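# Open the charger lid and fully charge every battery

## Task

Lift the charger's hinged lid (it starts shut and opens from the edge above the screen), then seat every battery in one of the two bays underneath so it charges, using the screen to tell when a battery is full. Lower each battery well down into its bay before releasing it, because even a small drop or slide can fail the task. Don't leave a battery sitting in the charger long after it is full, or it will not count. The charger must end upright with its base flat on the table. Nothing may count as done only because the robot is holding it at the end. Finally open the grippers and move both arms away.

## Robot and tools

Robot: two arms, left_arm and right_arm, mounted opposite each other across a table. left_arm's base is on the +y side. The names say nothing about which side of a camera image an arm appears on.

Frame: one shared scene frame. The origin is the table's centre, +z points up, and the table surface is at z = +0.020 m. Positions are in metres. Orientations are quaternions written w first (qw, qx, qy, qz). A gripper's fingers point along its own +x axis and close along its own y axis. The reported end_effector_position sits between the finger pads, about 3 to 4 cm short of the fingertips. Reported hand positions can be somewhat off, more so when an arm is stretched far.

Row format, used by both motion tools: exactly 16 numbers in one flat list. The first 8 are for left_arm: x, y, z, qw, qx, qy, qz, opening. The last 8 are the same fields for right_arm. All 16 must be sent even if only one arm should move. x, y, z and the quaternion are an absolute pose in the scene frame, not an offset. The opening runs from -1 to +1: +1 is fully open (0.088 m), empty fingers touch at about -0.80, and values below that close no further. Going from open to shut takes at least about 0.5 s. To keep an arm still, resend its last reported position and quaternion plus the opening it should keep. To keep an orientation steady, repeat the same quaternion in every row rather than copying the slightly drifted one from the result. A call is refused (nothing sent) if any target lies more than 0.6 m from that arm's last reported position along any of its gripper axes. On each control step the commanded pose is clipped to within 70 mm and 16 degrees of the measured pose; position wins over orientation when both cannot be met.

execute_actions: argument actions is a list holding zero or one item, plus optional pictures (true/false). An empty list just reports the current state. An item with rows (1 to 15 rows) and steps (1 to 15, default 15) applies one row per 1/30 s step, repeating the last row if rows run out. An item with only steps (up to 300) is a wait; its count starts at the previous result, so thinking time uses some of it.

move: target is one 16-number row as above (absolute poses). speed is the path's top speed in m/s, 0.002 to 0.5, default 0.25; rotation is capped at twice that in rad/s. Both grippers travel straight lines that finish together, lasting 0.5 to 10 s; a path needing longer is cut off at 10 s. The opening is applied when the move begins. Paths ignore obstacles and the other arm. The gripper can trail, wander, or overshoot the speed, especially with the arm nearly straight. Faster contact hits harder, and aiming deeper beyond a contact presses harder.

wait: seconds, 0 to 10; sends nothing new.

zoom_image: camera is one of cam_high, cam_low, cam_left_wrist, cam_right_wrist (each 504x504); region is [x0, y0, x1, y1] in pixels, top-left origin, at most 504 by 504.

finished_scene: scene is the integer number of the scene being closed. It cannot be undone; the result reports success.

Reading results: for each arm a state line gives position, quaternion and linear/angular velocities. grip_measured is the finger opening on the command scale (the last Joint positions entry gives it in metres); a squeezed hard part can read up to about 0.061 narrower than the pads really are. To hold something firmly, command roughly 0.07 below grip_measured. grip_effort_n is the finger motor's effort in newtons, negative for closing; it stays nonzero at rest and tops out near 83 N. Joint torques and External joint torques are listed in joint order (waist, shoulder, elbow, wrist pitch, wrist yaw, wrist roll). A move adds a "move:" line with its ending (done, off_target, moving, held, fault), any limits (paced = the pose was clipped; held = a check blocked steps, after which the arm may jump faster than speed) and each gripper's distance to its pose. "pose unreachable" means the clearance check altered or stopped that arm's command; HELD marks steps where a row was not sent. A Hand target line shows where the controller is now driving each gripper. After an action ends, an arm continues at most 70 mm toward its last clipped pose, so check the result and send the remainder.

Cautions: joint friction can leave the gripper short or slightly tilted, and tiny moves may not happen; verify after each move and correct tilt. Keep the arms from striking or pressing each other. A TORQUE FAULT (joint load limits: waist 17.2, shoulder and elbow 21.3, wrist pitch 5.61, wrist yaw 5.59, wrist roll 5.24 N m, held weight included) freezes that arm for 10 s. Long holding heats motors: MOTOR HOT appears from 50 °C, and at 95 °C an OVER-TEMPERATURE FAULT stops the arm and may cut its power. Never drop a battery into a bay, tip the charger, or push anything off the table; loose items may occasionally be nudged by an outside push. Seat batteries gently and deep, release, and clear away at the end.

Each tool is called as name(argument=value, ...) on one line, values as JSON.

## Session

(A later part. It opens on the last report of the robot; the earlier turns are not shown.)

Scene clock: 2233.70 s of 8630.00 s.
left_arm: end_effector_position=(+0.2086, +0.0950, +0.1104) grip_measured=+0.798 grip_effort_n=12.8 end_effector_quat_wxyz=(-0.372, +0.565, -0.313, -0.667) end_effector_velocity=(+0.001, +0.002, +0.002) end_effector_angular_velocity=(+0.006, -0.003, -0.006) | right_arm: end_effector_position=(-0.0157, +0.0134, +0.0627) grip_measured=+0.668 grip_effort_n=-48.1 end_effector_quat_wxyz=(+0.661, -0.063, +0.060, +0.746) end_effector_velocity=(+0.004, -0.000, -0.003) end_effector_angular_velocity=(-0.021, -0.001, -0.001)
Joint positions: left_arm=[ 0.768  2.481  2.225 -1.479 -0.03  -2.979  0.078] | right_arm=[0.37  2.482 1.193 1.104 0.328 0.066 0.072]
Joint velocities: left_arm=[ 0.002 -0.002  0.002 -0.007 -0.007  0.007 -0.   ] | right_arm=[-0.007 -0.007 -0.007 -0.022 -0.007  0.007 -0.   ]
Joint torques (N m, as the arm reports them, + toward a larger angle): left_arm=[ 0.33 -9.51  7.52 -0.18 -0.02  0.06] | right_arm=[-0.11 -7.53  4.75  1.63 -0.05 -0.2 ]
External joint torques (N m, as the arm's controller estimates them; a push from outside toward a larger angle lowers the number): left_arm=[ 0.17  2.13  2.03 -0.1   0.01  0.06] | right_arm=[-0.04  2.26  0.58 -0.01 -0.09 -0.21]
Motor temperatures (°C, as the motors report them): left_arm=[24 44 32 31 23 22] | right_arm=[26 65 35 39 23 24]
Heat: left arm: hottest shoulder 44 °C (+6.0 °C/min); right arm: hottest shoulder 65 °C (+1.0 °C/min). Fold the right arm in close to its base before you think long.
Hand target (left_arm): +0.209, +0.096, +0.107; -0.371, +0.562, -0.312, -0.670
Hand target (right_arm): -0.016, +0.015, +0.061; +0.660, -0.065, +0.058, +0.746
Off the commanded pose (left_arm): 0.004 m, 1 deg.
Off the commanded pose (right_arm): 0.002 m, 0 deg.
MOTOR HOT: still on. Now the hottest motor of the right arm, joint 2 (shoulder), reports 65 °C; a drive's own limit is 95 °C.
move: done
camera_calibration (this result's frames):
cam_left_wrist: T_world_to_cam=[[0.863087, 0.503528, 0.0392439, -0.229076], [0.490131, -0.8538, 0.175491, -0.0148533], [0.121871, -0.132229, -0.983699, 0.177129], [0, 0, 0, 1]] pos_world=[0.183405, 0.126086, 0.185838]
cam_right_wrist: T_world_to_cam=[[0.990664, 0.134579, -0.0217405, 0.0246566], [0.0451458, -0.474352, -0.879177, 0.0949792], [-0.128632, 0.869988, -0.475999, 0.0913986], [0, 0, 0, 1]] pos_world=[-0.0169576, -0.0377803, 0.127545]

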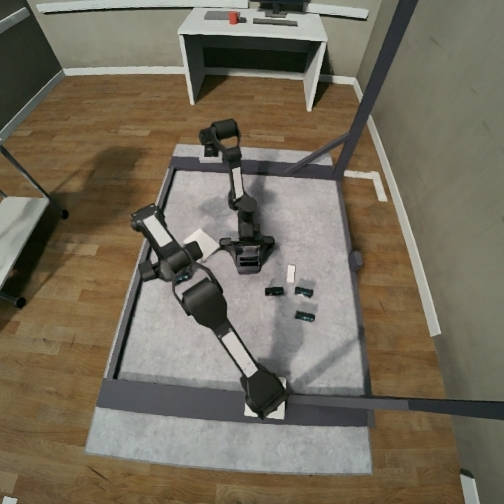

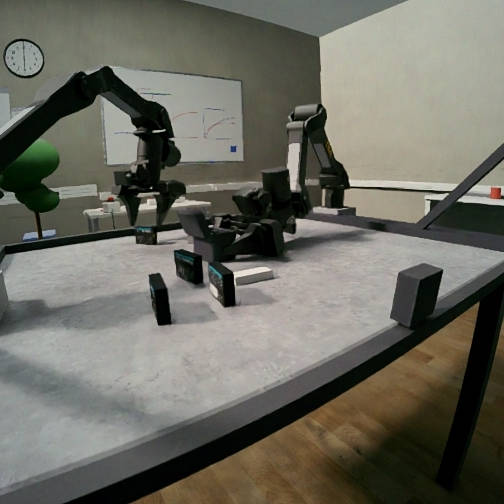

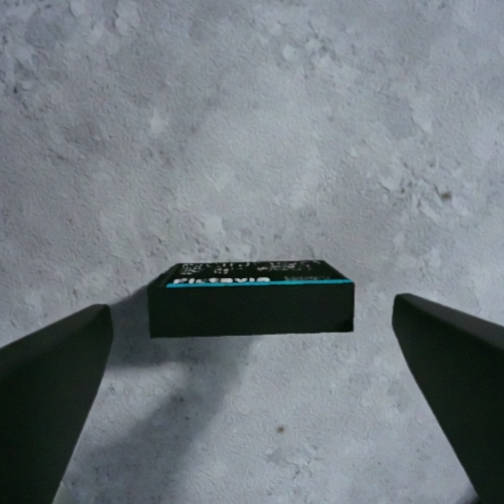

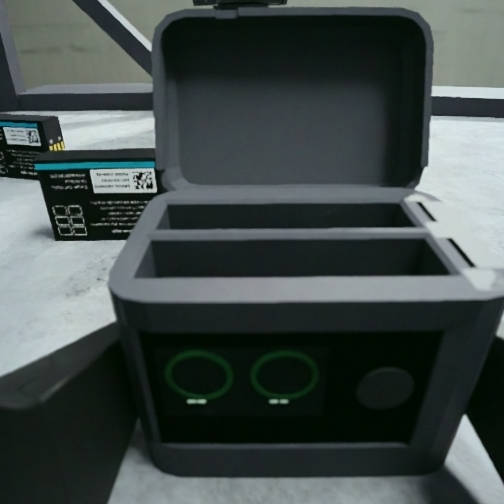

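move(target=[0.2095,0.095,0.0975,0.3714,-0.5622,0.3116,0.67,0.8,-0.016,0.015,0.061,0.66,-0.0653,0.0578,0.746,0.66], speed=0.01)

Scene clock: 2240.67 s of 8630.00 s.
left_arm: end_effector_position=(+0.2107, +0.0926, +0.1073) grip_measured=+0.798 grip_effort_n=11.9 end_effector_quat_wxyz=(-0.370, +0.571, -0.315, -0.662) end_effector_velocity=(+0.003, +0.000, +0.002) end_effector_angular_velocity=(-0.004, -0.014, +0.009) | right_arm: end_effector_position=(-0.0157, +0.0134, +0.0627) grip_measured=+0.668 grip_effort_n=-48.1 end_effector_quat_wxyz=(+0.661, -0.063, +0.060, +0.746) end_effector_velocity=(+0.000, -0.000, -0.001) end_effector_angular_velocity=(-0.005, -0.023, +0.009)
Joint positions: left_arm=[ 0.768  2.481  2.215 -1.454 -0.03  -2.979  0.078] | right_arm=[0.37  2.482 1.193 1.104 0.328 0.066 0.072]
Joint velocities: left_arm=[ 0.002 -0.007 -0.002  0.007 -0.007 -0.007 -0.   ] | right_arm=[-0.002 -0.002 -0.002 -0.007 -0.007 -0.022 -0.   ]
Joint torques (N m, as the arm reports them, + toward a larger angle): left_arm=[ 0.12 -9.05  5.03  0.22 -0.01  0.02] | right_arm=[-0.1  -7.5   4.72  1.63 -0.02 -0.19]
External joint torques (N m, as the arm's controller estimates them; a push from outside toward a larger angle lowers the number): left_arm=[ 0.04  2.73 -0.52  0.28  0.02  0.02] | right_arm=[-0.18  2.5   0.4  -0.06 -0.05 -0.2 ]
Motor temperatures (°C, as the motors report them): left_arm=[24 45 32 31 23 22] | right_arm=[26 65 35 39 23 24]
Heat: left arm: hottest shoulder 45 °C (+7.0 °C/min); right arm: hottest shoulder 65 °C (+1.0 °C/min). Fold the right arm in close to its base before you think long.
Hand target (left_arm): +0.209, +0.095, +0.098; -0.371, +0.562, -0.312, -0.670
Hand target (right_arm): -0.016, +0.015, +0.061; +0.660, -0.065, +0.058, +0.746
Off the commanded pose (left_arm): 0.010 m, 1 deg.
Off the commanded pose (right_arm): 0.002 m, 0 deg.
MOTOR HOT: still on. Now the hottest motor of the right arm, joint 2 (shoulder), reports 65 °C; a drive's own limit is 95 °C.
move: off_target (left_arm)
camera_calibration (this result's frames):
cam_left_wrist: T_world_to_cam=[[0.862687, 0.503983, 0.042098, -0.229824], [0.488336, -0.85176, 0.189824, -0.0186993], [0.131525, -0.143201, -0.980915, 0.172194], [0, 0, 0, 1]] pos_world=[0.18475, 0.124558, 0.182132]
cam_right_wrist: T_world_to_cam=[[0.990664, 0.134579, -0.0217405, 0.0246566], [0.0451458, -0.474352, -0.879177, 0.0949792], [-0.128632, 0.869988, -0.475999, 0.0913986], [0, 0, 0, 1]] pos_world=[-0.0169576, -0.0377803, 0.127545]

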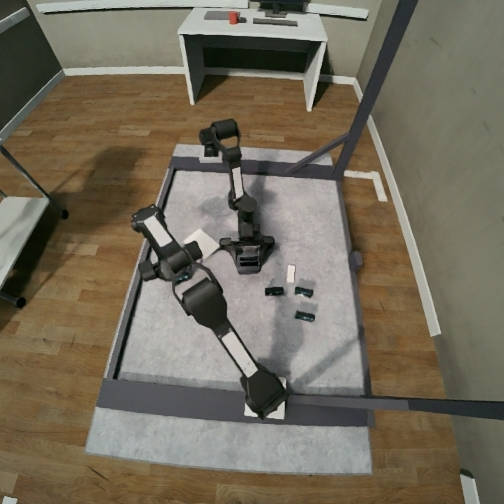

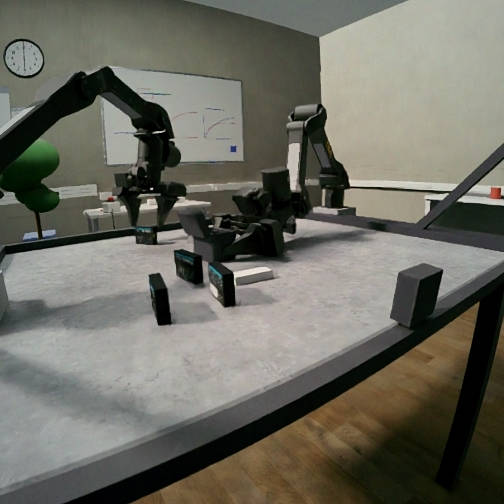

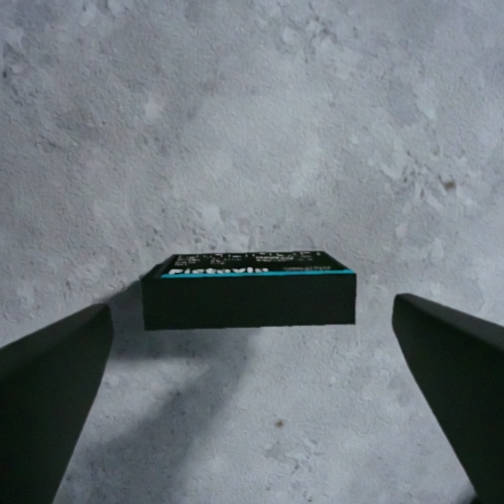

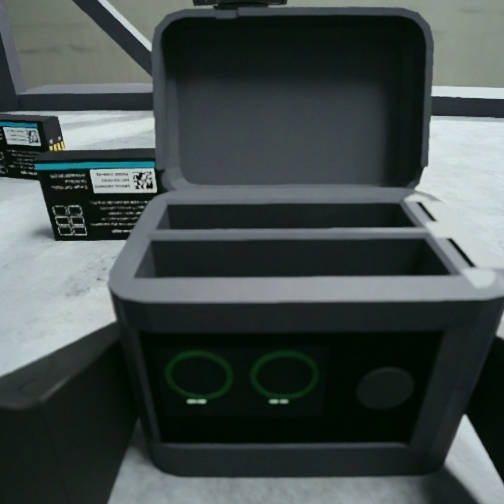

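move(target=[0.2082,0.0962,0.0958,0.3714,-0.5622,0.3116,0.67,0.8,-0.016,0.015,0.061,0.66,-0.0653,0.0578,0.746,0.66], speed=0.005)

Scene clock: 2248.73 s of 8630.00 s.
left_arm: end_effector_position=(+0.2093, +0.0942, +0.1016) grip_measured=+0.798 grip_effort_n=12.3 end_effector_quat_wxyz=(-0.371, +0.567, -0.313, -0.665) end_effector_velocity=(-0.001, +0.002, -0.001) end_effector_angular_velocity=(+0.015, +0.002, +0.004) | right_arm: end_effector_position=(-0.0157, +0.0134, +0.0627) grip_measured=+0.668 grip_effort_n=-48.1 end_effector_quat_wxyz=(+0.661, -0.063, +0.060, +0.746) end_effector_velocity=(+0.000, -0.000, -0.001) end_effector_angular_velocity=(-0.005, -0.023, +0.009)
Joint positions: left_arm=[ 0.768  2.481  2.191 -1.438 -0.03  -2.979  0.078] | right_arm=[0.37  2.482 1.193 1.104 0.328 0.066 0.072]
Joint velocities: left_arm=[-0.002  0.002 -0.002 -0.007 -0.007 -0.007  0.   ] | right_arm=[-0.002 -0.002 -0.002 -0.007 -0.007 -0.022 -0.   ]
Joint torques (N m, as the arm reports them, + toward a larger angle): left_arm=[ 0.14 -9.85  5.3   0.22 -0.02  0.03] | right_arm=[-0.15 -7.54  4.75  1.62 -0.04 -0.19]
External joint torques (N m, as the arm's controller estimates them; a push from outside toward a larger angle lowers the number): left_arm=[ 0.14  1.8  -0.19  0.29  0.    0.02] | right_arm=[-0.2   2.33  0.51 -0.04 -0.07 -0.2 ]
Motor temperatures (°C, as the motors report them): left_arm=[24 45 32 31 23 22] | right_arm=[26 65 35 39 23 24]
Heat: left arm: hottest shoulder 45 °C (+7.0 °C/min); right arm: hottest shoulder 65 °C (+0.0 °C/min). Fold the right arm in close to its base before you think long.
Hand target (left_arm): +0.208, +0.096, +0.096; -0.371, +0.562, -0.312, -0.670
Hand target (right_arm): -0.016, +0.015, +0.061; +0.660, -0.065, +0.058, +0.746
Off the commanded pose (left_arm): 0.006 m, 1 deg.
Off the commanded pose (right_arm): 0.002 m, 0 deg.
MOTOR HOT: still on. Now the hottest motor of the right arm, joint 2 (shoulder), reports 65 °C; a drive's own limit is 95 °C.
move: done
camera_calibration (this result's frames):
cam_left_wrist: T_world_to_cam=[[0.862926, 0.503711, 0.0404159, -0.229029], [0.489411, -0.852983, 0.181376, -0.0148171], [0.125835, -0.136734, -0.982583, 0.167701], [0, 0, 0, 1]] pos_world=[0.183784, 0.125656, 0.176724]
cam_right_wrist: T_world_to_cam=[[0.990664, 0.134579, -0.0217405, 0.0246566], [0.0451458, -0.474352, -0.879177, 0.0949792], [-0.128632, 0.869988, -0.475999, 0.0913986], [0, 0, 0, 1]] pos_world=[-0.0169576, -0.0377803, 0.127545]

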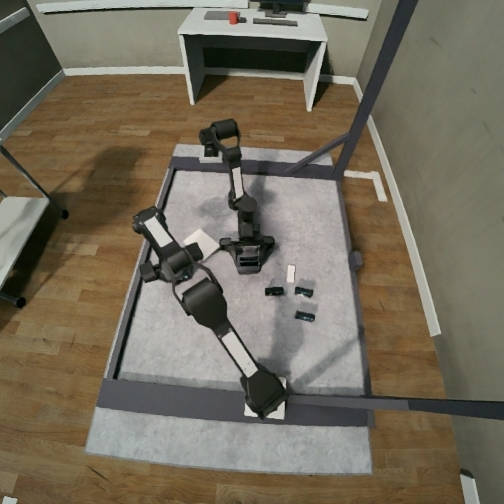

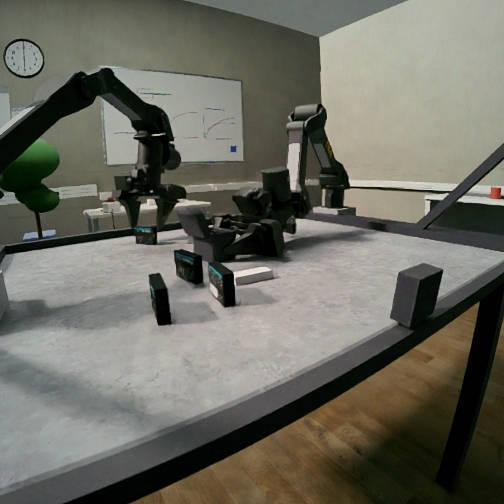

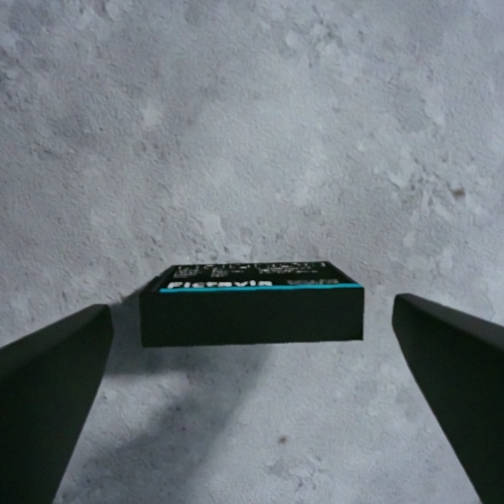

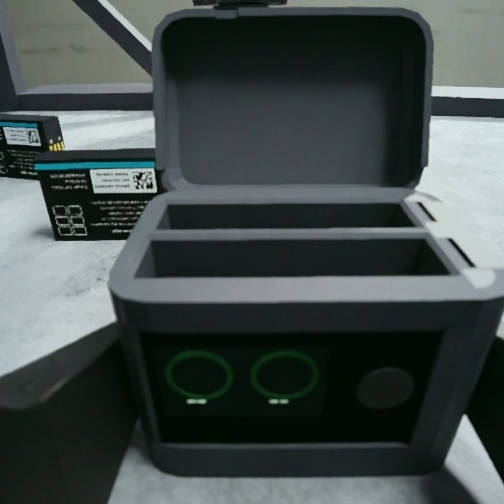

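move(target=[0.2085,0.0958,0.1,0.3714,-0.5622,0.3116,0.67,0.8,-0.016,0.015,0.061,0.66,-0.0653,0.0578,0.746,0.66], speed=0.005)

Scene clock: 2256.30 s of 8630.00 s.
left_arm: end_effector_position=(+0.2080, +0.0957, +0.1024) grip_measured=+0.798 grip_effort_n=11.9 end_effector_quat_wxyz=(-0.372, +0.564, -0.312, -0.668) end_effector_velocity=(+0.003, +0.003, -0.001) end_effector_angular_velocity=(+0.014, -0.021, +0.020) | right_arm: end_effector_position=(-0.0157, +0.0134, +0.0627) grip_measured=+0.668 grip_effort_n=-48.1 end_effector_quat_wxyz=(+0.661, -0.063, +0.060, +0.746) end_effector_velocity=(+0.002, +0.001, +0.001) end_effector_angular_velocity=(+0.010, -0.019, -0.006)
Joint positions: left_arm=[ 0.768  2.481  2.193 -1.45  -0.03  -2.979  0.078] | right_arm=[0.37  2.482 1.193 1.104 0.328 0.066 0.072]
Joint velocities: left_arm=[ 0.002 -0.002 -0.007  0.007 -0.022 -0.022 -0.   ] | right_arm=[-0.002  0.002  0.002  0.007  0.007 -0.022 -0.   ]
Joint torques (N m, as the arm reports them, + toward a larger angle): left_arm=[ 0.22 -9.74  7.42 -0.22 -0.01  0.01] | right_arm=[-0.07 -7.54  4.74  1.62 -0.02 -0.18]
External joint torques (N m, as the arm's controller estimates them; a push from outside toward a larger angle lowers the number): left_arm=[ 0.12  1.85  1.97 -0.13  0.03  0.01] | right_arm=[-0.07  2.43  0.42 -0.07 -0.06 -0.19]
Motor temperatures (°C, as the motors report them): left_arm=[24 46 32 30 23 22] | right_arm=[26 65 35 39 23 24]
Heat: left arm: hottest shoulder 46 °C (+7.1 °C/min); right arm: hottest shoulder 65 °C (+0.0 °C/min). Fold the right arm in close to its base before you think long.
Hand target (left_arm): +0.208, +0.096, +0.100; -0.371, +0.562, -0.312, -0.670
Hand target (right_arm): -0.016, +0.015, +0.061; +0.660, -0.065, +0.058, +0.746
Off the commanded pose (left_arm): 0.002 m, 0 deg.
Off the commanded pose (right_arm): 0.002 m, 0 deg.
MOTOR HOT: still on. Now the hottest motor of the right arm, joint 2 (shoulder), reports 65 °C; a drive's own limit is 95 °C.
move: done
camera_calibration (this result's frames):
cam_left_wrist: T_world_to_cam=[[0.863175, 0.503428, 0.0385841, -0.228509], [0.490525, -0.854248, 0.172177, -0.0121781], [0.119639, -0.129693, -0.98431, 0.169672], [0, 0, 0, 1]] pos_world=[0.182918, 0.12664, 0.177923]
cam_right_wrist: T_world_to_cam=[[0.990664, 0.134579, -0.0217405, 0.0246566], [0.0451458, -0.474352, -0.879177, 0.0949792], [-0.128632, 0.869988, -0.475999, 0.0913986], [0, 0, 0, 1]] pos_world=[-0.0169576, -0.0377803, 0.127545]

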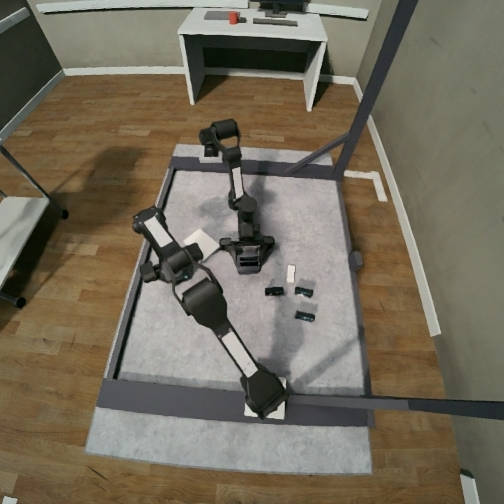

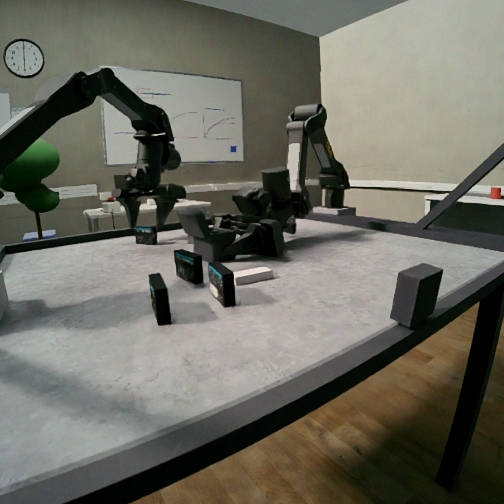

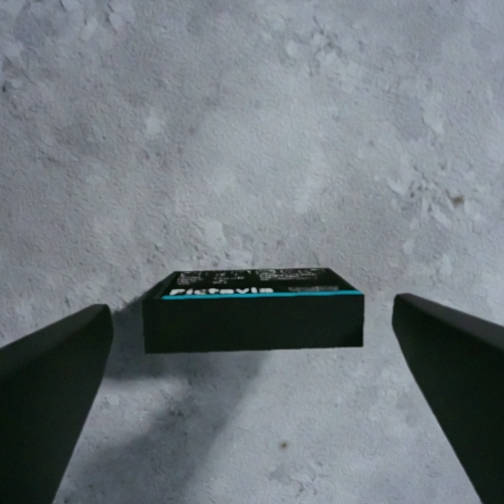

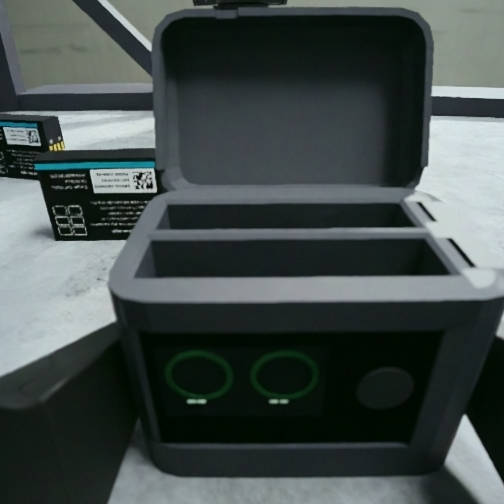

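move(target=[0.2085,0.0958,0.1,0.3714,-0.5622,0.3116,0.67,0.275,-0.016,0.015,0.061,0.66,-0.0653,0.0578,0.746,0.66], speed=0.005)

Scene clock: 2264.10 s of 8630.00 s.
left_arm: end_effector_position=(+0.2080, +0.0957, +0.1026) grip_measured=+0.326 grip_effort_n=-83.5 end_effector_quat_wxyz=(-0.372, +0.564, -0.312, -0.668) end_effector_velocity=(-0.003, +0.004, +0.001) end_effector_angular_velocity=(+0.023, +0.006, +0.018) | right_arm: end_effector_position=(-0.0157, +0.0134, +0.0627) grip_measured=+0.668 grip_effort_n=-47.7 end_effector_quat_wxyz=(+0.661, -0.063, +0.060, +0.746) end_effector_velocity=(+0.001, +0.000, -0.002) end_effector_angular_velocity=(-0.016, -0.011, +0.016)
Joint positions: left_arm=[ 0.768  2.481  2.194 -1.45  -0.03  -2.979  0.055] | right_arm=[0.37  2.482 1.193 1.104 0.328 0.066 0.072]
Joint velocities: left_arm=[-0.002 -0.002 -0.002 -0.022 -0.007 -0.022  0.   ] | right_arm=[-0.007 -0.007 -0.002 -0.022 -0.022 -0.007 -0.   ]
Joint torques (N m, as the arm reports them, + toward a larger angle): left_arm=[ 0.19 -9.83  7.3  -0.15  0.    0.03] | right_arm=[-0.09 -7.48  4.73  1.61 -0.03 -0.17]
External joint torques (N m, as the arm's controller estimates them; a push from outside toward a larger angle lowers the number): left_arm=[ 0.19  1.84  1.81 -0.05  0.02  0.02] | right_arm=[-0.04  2.47  0.43 -0.06 -0.07 -0.17]
Motor temperatures (°C, as the motors report them): left_arm=[24 47 32 30 23 22] | right_arm=[26 65 35 39 23 24]
Heat: left arm: hottest shoulder 47 °C (+6.1 °C/min); right arm: hottest shoulder 65 °C (+0.0 °C/min). Fold the right arm in close to its base before you think long.
Hand target (left_arm): +0.209, +0.096, +0.100; -0.371, +0.562, -0.312, -0.670
Hand target (right_arm): -0.016, +0.015, +0.061; +0.660, -0.065, +0.058, +0.746
Off the commanded pose (left_arm): 0.003 m, 0 deg.
Off the commanded pose (right_arm): 0.002 m, 0 deg.
MOTOR HOT: still on. Now the hottest motor of the right arm, joint 2 (shoulder), reports 65 °C; a drive's own limit is 95 °C.
move: done
camera_calibration (this result's frames):
cam_left_wrist: T_world_to_cam=[[0.863165, 0.503439, 0.0386574, -0.22854], [0.490482, -0.854199, 0.172546, -0.0123303], [0.119887, -0.129975, -0.984243, 0.1698], [0, 0, 0, 1]] pos_world=[0.182959, 0.126593, 0.178087]
cam_right_wrist: T_world_to_cam=[[0.990664, 0.134579, -0.0217405, 0.0246566], [0.0451458, -0.474352, -0.879177, 0.0949792], [-0.128632, 0.869988, -0.475999, 0.0913986], [0, 0, 0, 1]] pos_world=[-0.0169576, -0.0377803, 0.127545]

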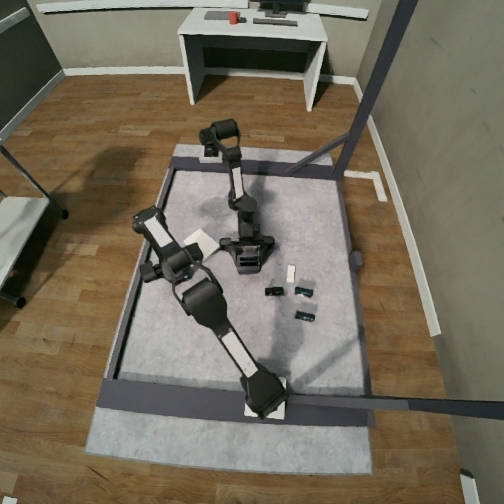

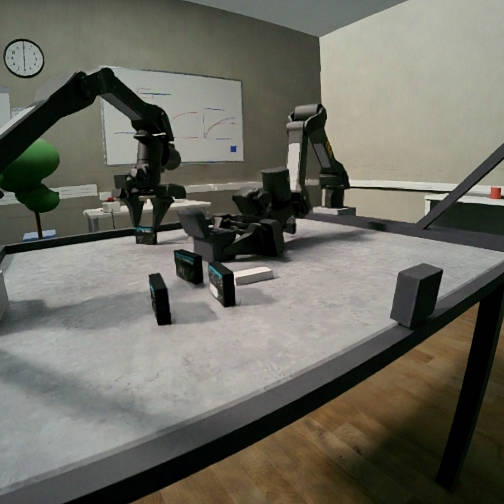

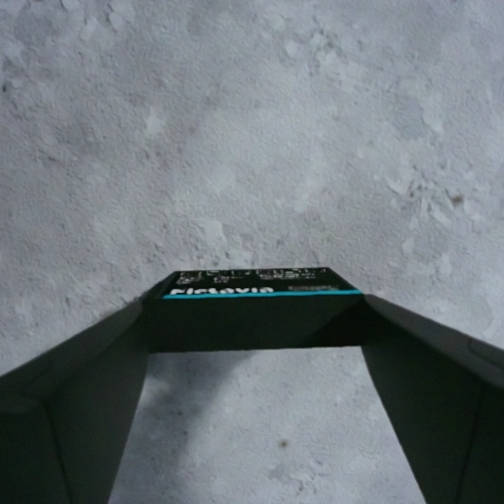

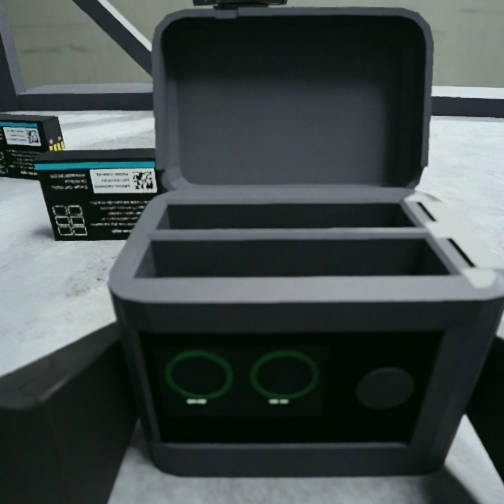

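move(target=[0.205,0.1,0.135,0.3714,-0.5622,0.3116,0.67,0.275,-0.016,0.015,0.061,0.66,-0.0653,0.0578,0.746,0.66], speed=0.04)

move(target=[0.16,0.09,0.18,0.7306,-0.1933,0.613,0.2303,0.275,-0.016,0.015,0.061,0.66,-0.0653,0.0578,0.746,0.66], speed=0.25)

move(target=[0.08,0.047,0.182,0.5737,0.4259,0.4814,-0.5076,0.275,-0.016,0.015,0.061,0.66,-0.0653,0.0578,0.746,0.66], speed=0.25)

move(target=[-0.018,0.0485,0.176,0.5737,0.4259,0.4814,-0.5076,0.275,-0.016,0.015,0.061,0.66,-0.0653,0.0578,0.746,0.66], speed=0.08)

Scene clock: 2281.90 s of 8630.00 s.
left_arm: end_effector_position=(+0.2036, +0.1007, +0.1281) grip_measured=+0.326 grip_effort_n=-83.5 end_effector_quat_wxyz=(+0.374, -0.556, +0.310, +0.674) end_effector_velocity=(-0.003, +0.003, +0.002) end_effector_angular_velocity=(+0.020, +0.002, +0.018) | right_arm: end_effector_position=(-0.0157, +0.0134, +0.0627) grip_measured=+0.668 grip_effort_n=-48.1 end_effector_quat_wxyz=(+0.661, -0.063, +0.060, +0.746) end_effector_velocity=(-0.002, -0.000, +0.002) end_effector_angular_velocity=(+0.006, -0.000, +0.020)
Joint positions: left_arm=[ 0.768  2.467  2.267 -1.558 -0.03  -2.979  0.055] | right_arm=[0.37  2.482 1.193 1.104 0.328 0.066 0.072]
Joint velocities: left_arm=[-0.002 -0.002  0.002 -0.022 -0.007 -0.022 -0.   ] | right_arm=[-0.002 -0.002 -0.002  0.007 -0.022 -0.007 -0.   ]
Joint torques (N m, as the arm reports them, + toward a larger angle): left_arm=[  0.36 -11.83   7.37  -0.24   0.01   0.02] | right_arm=[-0.07 -7.55  4.75  1.62 -0.02 -0.18]
External joint torques (N m, as the arm's controller estimates them; a push from outside toward a larger angle lowers the number): left_arm=[ 0.36 -0.27  1.92 -0.11  0.03  0.02] | right_arm=[-0.08  2.35  0.5  -0.04 -0.06 -0.19]
Motor temperatures (°C, as the motors report them): left_arm=[24 48 33 30 23 22] | right_arm=[26 65 35 39 23 24]
Heat: left arm: hottest shoulder 48 °C (+6.0 °C/min); right arm: hottest shoulder 65 °C (+1.0 °C/min). Fold the right arm in close to its base before you think long.
Hand target (left_arm): +0.205, +0.100, +0.135; +0.371, -0.562, +0.312, +0.670
Hand target (right_arm): -0.016, +0.015, +0.061; +0.660, -0.065, +0.058, +0.746
Off the commanded pose (left_arm): 0.007 m, 1 deg.
Off the commanded pose (right_arm): 0.002 m, 0 deg.
MOTOR HOT: still on. Now the hottest motor of the right arm, joint 2 (shoulder), reports 65 °C; a drive's own limit is 95 °C.
move: done
camera_calibration (this result's frames):
cam_left_wrist: T_world_to_cam=[[0.863682, 0.502852, 0.0345418, -0.227748], [0.492771, -0.856801, 0.151887, -0.00777517], [0.105972, -0.114161, -0.987794, 0.19779], [0, 0, 0, 1]] pos_world=[0.179573, 0.130442, 0.204424]
cam_right_wrist: T_world_to_cam=[[0.990664, 0.134579, -0.0217405, 0.0246566], [0.0451458, -0.474352, -0.879177, 0.0949792], [-0.128632, 0.869988, -0.475999, 0.0913986], [0, 0, 0, 1]] pos_world=[-0.0169576, -0.0377803, 0.127545]

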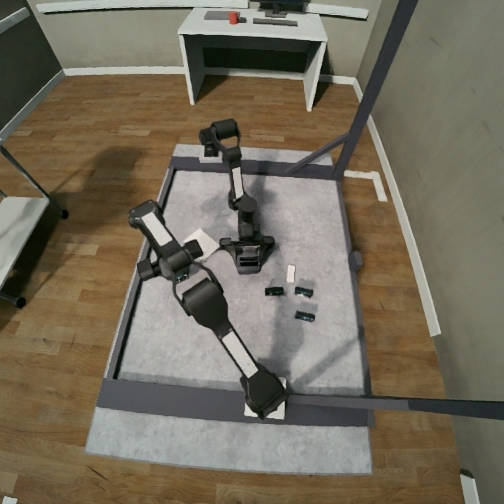

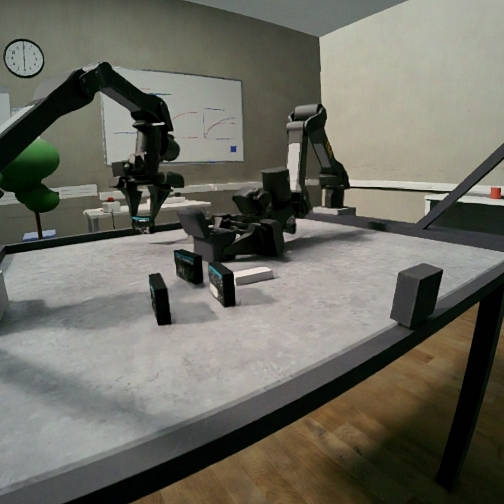

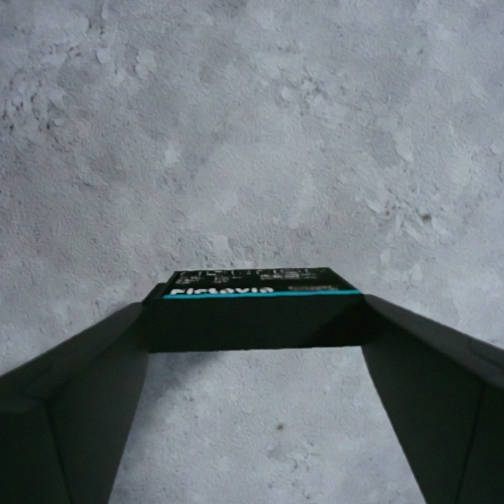

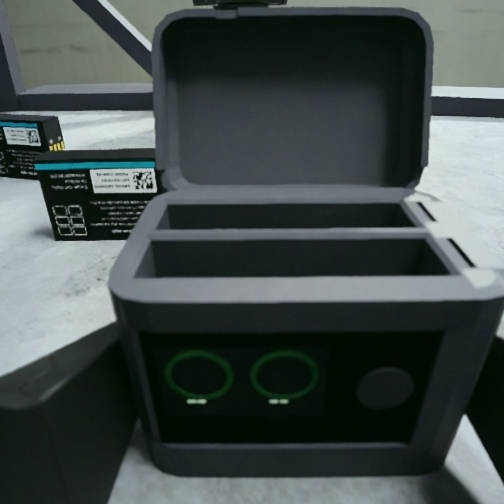

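Scene clock: 2285.40 s of 8630.00 s.
left_arm: end_effector_position=(+0.1612, +0.0893, +0.1764) grip_measured=+0.326 grip_effort_n=-83.5 end_effector_quat_wxyz=(-0.728, +0.194, -0.614, -0.235) end_effector_velocity=(-0.001, +0.005, -0.002) end_effector_angular_velocity=(+0.017, +0.002, +0.010) | right_arm: end_effector_position=(-0.0157, +0.0134, +0.0627) grip_measured=+0.668 grip_effort_n=-48.1 end_effector_quat_wxyz=(+0.661, -0.063, +0.060, +0.746) end_effector_velocity=(+0.000, +0.000, +0.002) end_effector_angular_velocity=(+0.007, -0.003, +0.006)
Joint positions: left_arm=[ 0.624  2.174  1.963 -1.374 -0.172 -1.613  0.055] | right_arm=[0.37  2.482 1.193 1.104 0.328 0.066 0.072]
Joint velocities: left_arm=[ 0.002 -0.002 -0.012 -0.007 -0.007 -0.007 -0.   ] | right_arm=[-0.002 -0.002 -0.002  0.007 -0.007 -0.007  0.   ]
Joint torques (N m, as the arm reports them, + toward a larger angle): left_arm=[ -0.32 -10.84   5.39   0.54  -0.32   0.19] | right_arm=[-0.1  -7.44  4.72  1.61 -0.04 -0.19]
External joint torques (N m, as the arm's controller estimates them; a push from outside toward a larger angle lowers the number): left_arm=[-0.38 -0.64 -0.38  0.31 -0.13  0.19] | right_arm=[-0.1   2.53  0.43 -0.07 -0.08 -0.19]
Motor temperatures (°C, as the motors report them): left_arm=[24 49 33 30 23 22] | right_arm=[26 65 35 39 23 24]
Heat: left arm: hottest shoulder 49 °C (+6.1 °C/min); right arm: hottest shoulder 65 °C (+0.0 °C/min). Fold the right arm in close to its base before you think long.
Hand target (left_arm): +0.160, +0.090, +0.180; +0.730, -0.193, +0.613, +0.230
Hand target (right_arm): -0.016, +0.015, +0.061; +0.660, -0.065, +0.058, +0.746
Off the commanded pose (left_arm): 0.004 m, 1 deg.
Off the commanded pose (right_arm): 0.002 m, 0 deg.
MOTOR HOT: still on. Now the hottest motor of the right arm, joint 2 (shoulder), reports 65 °C; a drive's own limit is 95 °C.
move: done
camera_calibration (this result's frames):
cam_left_wrist: T_world_to_cam=[[0.556952, -0.830047, 0.0287427, -0.0175858], [-0.820997, -0.544987, 0.17016, 0.176702], [-0.125576, -0.118368, -0.984997, 0.285912], [0, 0, 0, 1]] pos_world=[0.19077, 0.115546, 0.25206]
cam_right_wrist: T_world_to_cam=[[0.990664, 0.134579, -0.0217405, 0.0246566], [0.0451458, -0.474352, -0.879177, 0.0949792], [-0.128632, 0.869988, -0.475999, 0.0913986], [0, 0, 0, 1]] pos_world=[-0.0169576, -0.0377803, 0.127545]

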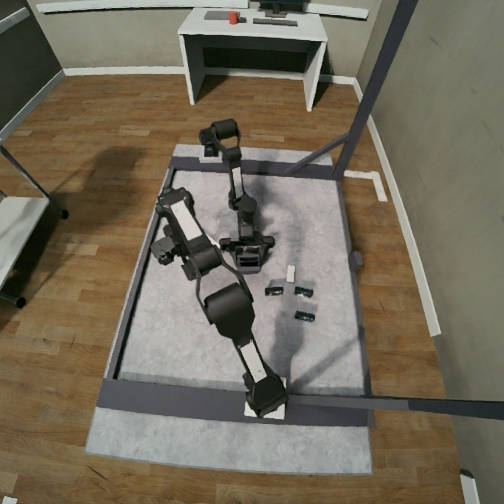

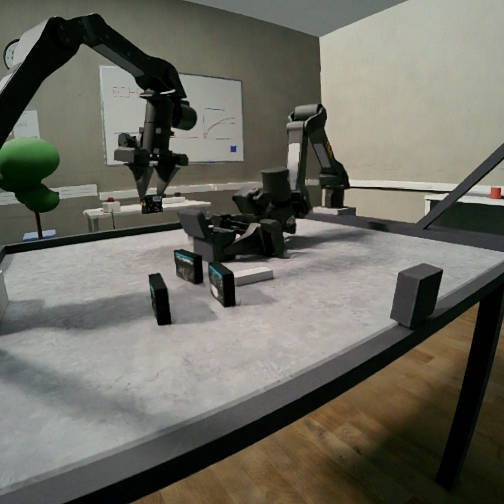

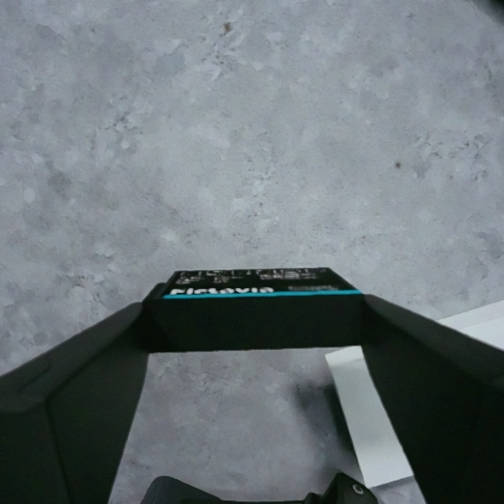

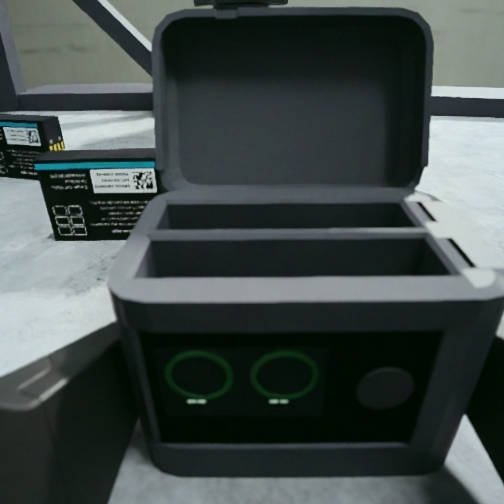

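Scene clock: 2290.03 s of 8630.00 s.
left_arm: end_effector_position=(+0.0814, +0.0479, +0.1783) grip_measured=+0.326 grip_effort_n=-83.5 end_effector_quat_wxyz=(+0.573, +0.426, +0.486, -0.503) end_effector_velocity=(+0.002, +0.000, +0.000) end_effector_angular_velocity=(+0.003, -0.026, -0.021) | right_arm: end_effector_position=(-0.0157, +0.0134, +0.0627) grip_measured=+0.668 grip_effort_n=-48.1 end_effector_quat_wxyz=(+0.661, -0.063, +0.060, +0.746) end_effector_velocity=(+0.000, -0.000, -0.001) end_effector_angular_velocity=(-0.005, -0.023, +0.009)
Joint positions: left_arm=[ 0.488  1.995  1.698 -1.116  0.052  0.307  0.055] | right_arm=[0.37  2.482 1.193 1.104 0.328 0.066 0.072]
Joint velocities: left_arm=[-0.002 -0.002 -0.002  0.007 -0.022  0.022 -0.   ] | right_arm=[-0.002 -0.002 -0.002 -0.007 -0.007 -0.022 -0.   ]
Joint torques (N m, as the arm reports them, + toward a larger angle): left_arm=[-0.29 -9.05  8.16  0.58  0.07  0.19] | right_arm=[-0.1  -7.46  4.73  1.62 -0.04 -0.19]
External joint torques (N m, as the arm's controller estimates them; a push from outside toward a larger angle lowers the number): left_arm=[-0.25  0.39  1.94 -0.06  0.02  0.18] | right_arm=[-0.08  2.4   0.51 -0.04 -0.08 -0.19]
Motor temperatures (°C, as the motors report them): left_arm=[24 49 33 30 23 22] | right_arm=[26 65 35 39 23 24]
Heat: left arm: hottest shoulder 49 °C (+5.1 °C/min); right arm: hottest shoulder 65 °C (+0.0 °C/min). Fold the right arm in close to its base before you think long.
Hand target (left_arm): +0.080, +0.047, +0.182; +0.573, +0.426, +0.482, -0.508
Hand target (right_arm): -0.016, +0.015, +0.061; +0.660, -0.065, +0.058, +0.746
Off the commanded pose (left_arm): 0.004 m, 1 deg.
Off the commanded pose (right_arm): 0.002 m, 0 deg.
MOTOR HOT: still on. Now the hottest motor of the right arm, joint 2 (shoulder), reports 65 °C; a drive's own limit is 95 °C.
move: done
camera_calibration (this result's frames):
cam_left_wrist: T_world_to_cam=[[-0.994041, -0.10244, 0.0372548, 0.0822812], [-0.0943649, 0.979801, 0.176312, -0.0450354], [-0.0545637, 0.171746, -0.983629, 0.252995], [0, 0, 0, 1]] pos_world=[0.0913455, 0.00910371, 0.253729]
cam_right_wrist: T_world_to_cam=[[0.990664, 0.134579, -0.0217405, 0.0246566], [0.0451458, -0.474352, -0.879177, 0.0949792], [-0.128632, 0.869988, -0.475999, 0.0913986], [0, 0, 0, 1]] pos_world=[-0.0169576, -0.0377803, 0.127545]

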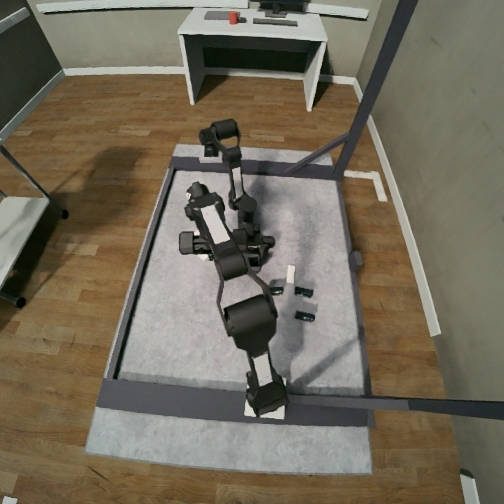

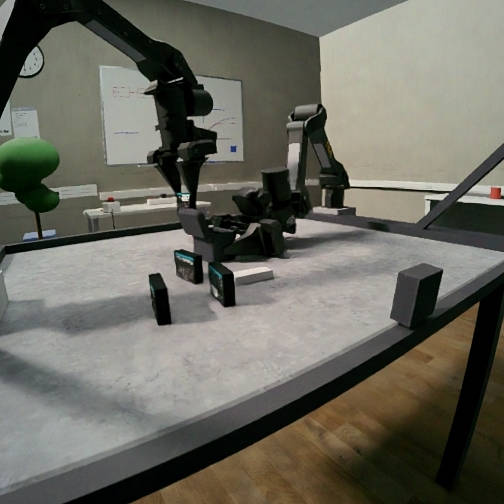

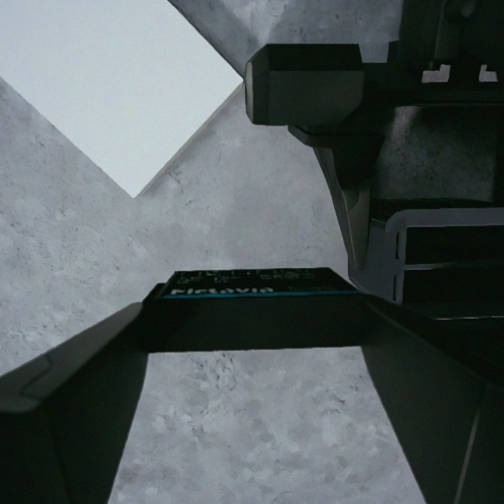

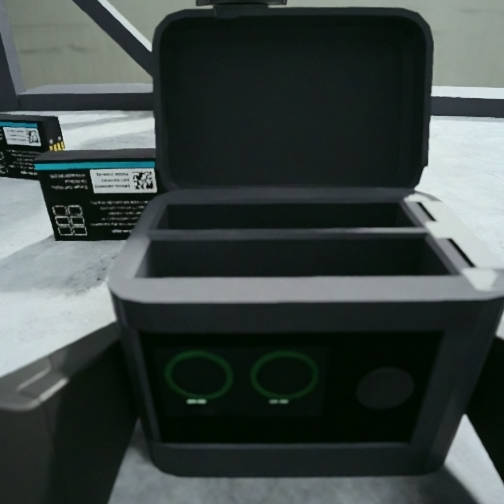

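Scene clock: 2291.63 s of 8630.00 s.
left_arm: end_effector_position=(-0.0166, +0.0462, +0.1742) grip_measured=+0.326 grip_effort_n=-83.5 end_effector_quat_wxyz=(+0.571, +0.427, +0.483, -0.508) end_effector_velocity=(+0.001, +0.005, -0.001) end_effector_angular_velocity=(+0.016, -0.015, +0.023) | right_arm: end_effector_position=(-0.0157, +0.0134, +0.0627) grip_measured=+0.668 grip_effort_n=-48.1 end_effector_quat_wxyz=(+0.661, -0.063, +0.060, +0.746) end_effector_velocity=(+0.003, +0.000, -0.001) end_effector_angular_velocity=(-0.002, -0.040, -0.003)
Joint positions: left_arm=[ 0.241  1.878  1.518 -1.043  0.016  0.074  0.055] | right_arm=[0.37  2.482 1.193 1.104 0.328 0.066 0.072]
Joint velocities: left_arm=[-0.002 -0.007 -0.012 -0.007 -0.022 -0.022  0.   ] | right_arm=[-0.002 -0.002 -0.002 -0.007  0.007 -0.037 -0.   ]
Joint torques (N m, as the arm reports them, + toward a larger angle): left_arm=[-0.51 -9.11  5.9   0.97 -0.16 -0.14] | right_arm=[-0.13 -7.52  4.73  1.62 -0.02 -0.19]
External joint torques (N m, as the arm's controller estimates them; a push from outside toward a larger angle lowers the number): left_arm=[-0.49 -0.57 -0.25  0.34 -0.16 -0.14] | right_arm=[-0.12  2.38  0.49 -0.05 -0.06 -0.2 ]
Motor temperatures (°C, as the motors report them): left_arm=[24 49 33 30 23 22] | right_arm=[26 65 35 39 23 24]
Heat: left arm: hottest shoulder 49 °C (+5.0 °C/min); right arm: hottest shoulder 65 °C (+0.0 °C/min). Fold the right arm in close to its base before you think long.
Hand target (left_arm): -0.018, +0.048, +0.176; +0.573, +0.426, +0.482, -0.508
Hand target (right_arm): -0.016, +0.015, +0.061; +0.660, -0.065, +0.058, +0.746
Off the commanded pose (left_arm): 0.003 m, 0 deg.
Off the commanded pose (right_arm): 0.002 m, 0 deg.
MOTOR HOT: still on. Now the hottest motor of the right arm, joint 2 (shoulder), reports 65 °C; a drive's own limit is 95 °C.
move: done
camera_calibration (this result's frames):
cam_left_wrist: T_world_to_cam=[[-0.995123, -0.0903071, 0.0396827, -0.0161074], [-0.0822119, 0.981615, 0.172262, -0.051016], [-0.0545095, 0.168159, -0.984252, 0.244116], [0, 0, 0, 1]] pos_world=[-0.00691634, 0.00757305, 0.249699]
cam_right_wrist: T_world_to_cam=[[0.990664, 0.134579, -0.0217405, 0.0246566], [0.0451458, -0.474352, -0.879177, 0.0949792], [-0.128632, 0.869988, -0.475999, 0.0913986], [0, 0, 0, 1]] pos_world=[-0.0169576, -0.0377803, 0.127545]

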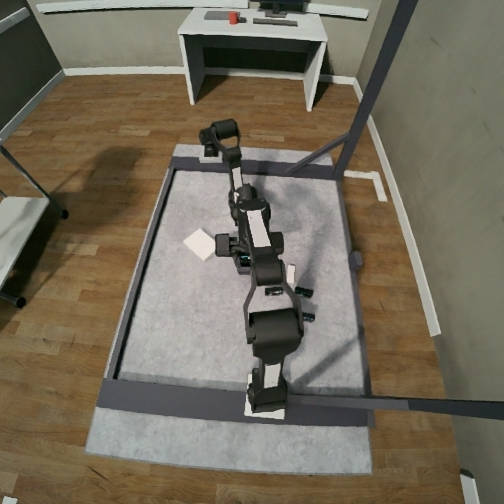

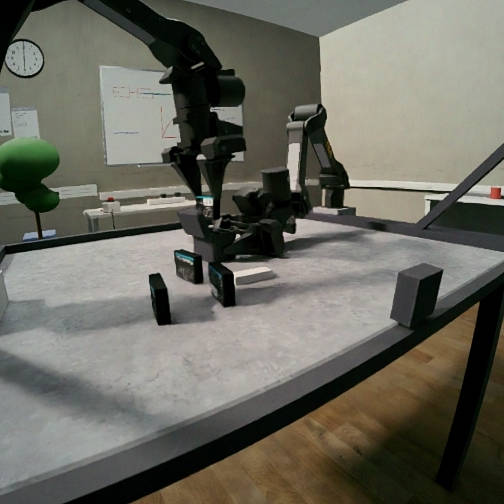

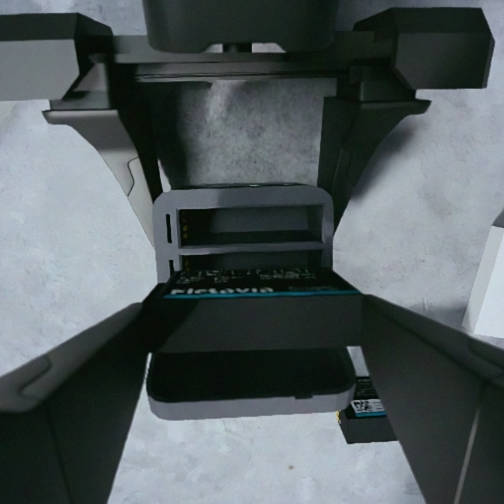

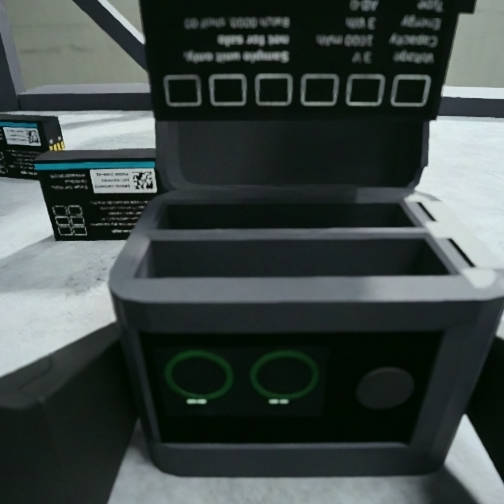

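zoom_image(camera="cam_right_wrist", region=[0,90,200,260])

zoom_image(camera="cam_low", region=[130,170,290,330])

Region (0, 90, 200, 260) of cam_right_wrist's 504x504 image, scaled by 2.520, with more detail than that image has; it fills the top 428 rows of this view, and the rest is white.

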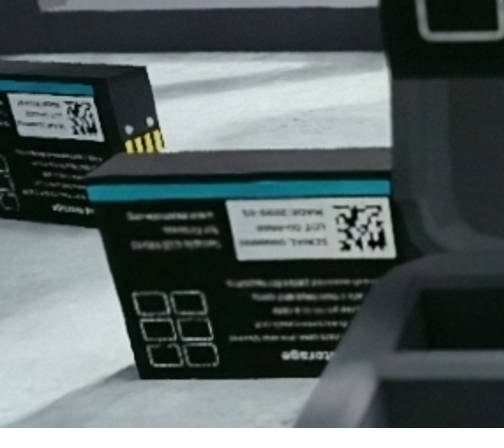

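Region (130, 170, 290, 330) of cam_low's 504x504 image, scaled by 3.150, with more detail than that image has.

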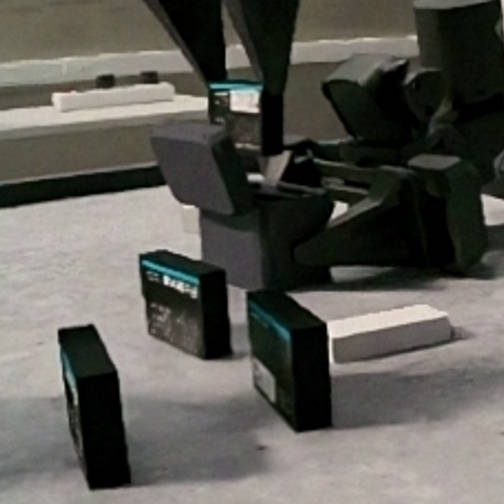

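zoom_image(camera="cam_low", region=[180,180,240,240])

zoom_image(camera="cam_left_wrist", region=[120,170,420,460])

Region (180, 180, 240, 240) of cam_low's 504x504 image, scaled by 8.400, with more detail than that image has.

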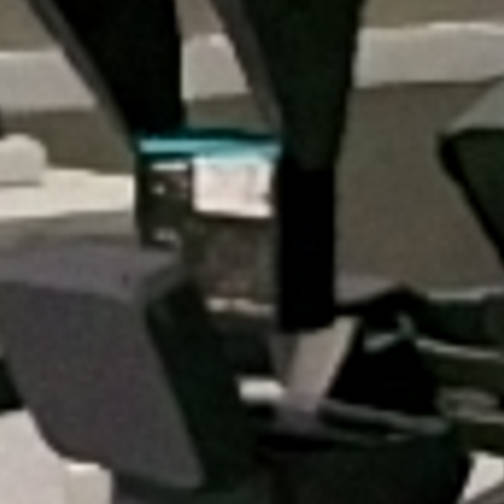

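Region (120, 170, 420, 460) of cam_left_wrist's 504x504 image, scaled by 1.680, with more detail than that image has; it fills the top 487 rows of this view, and the rest is white.

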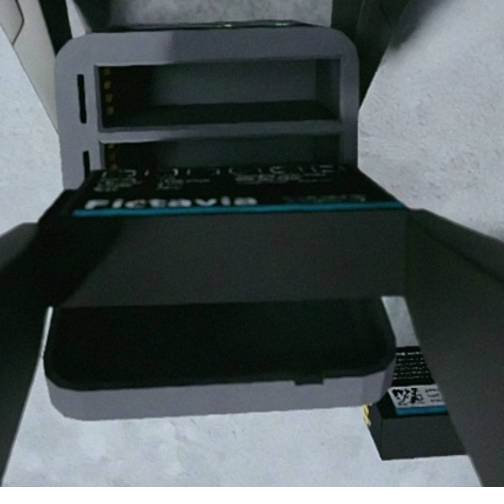

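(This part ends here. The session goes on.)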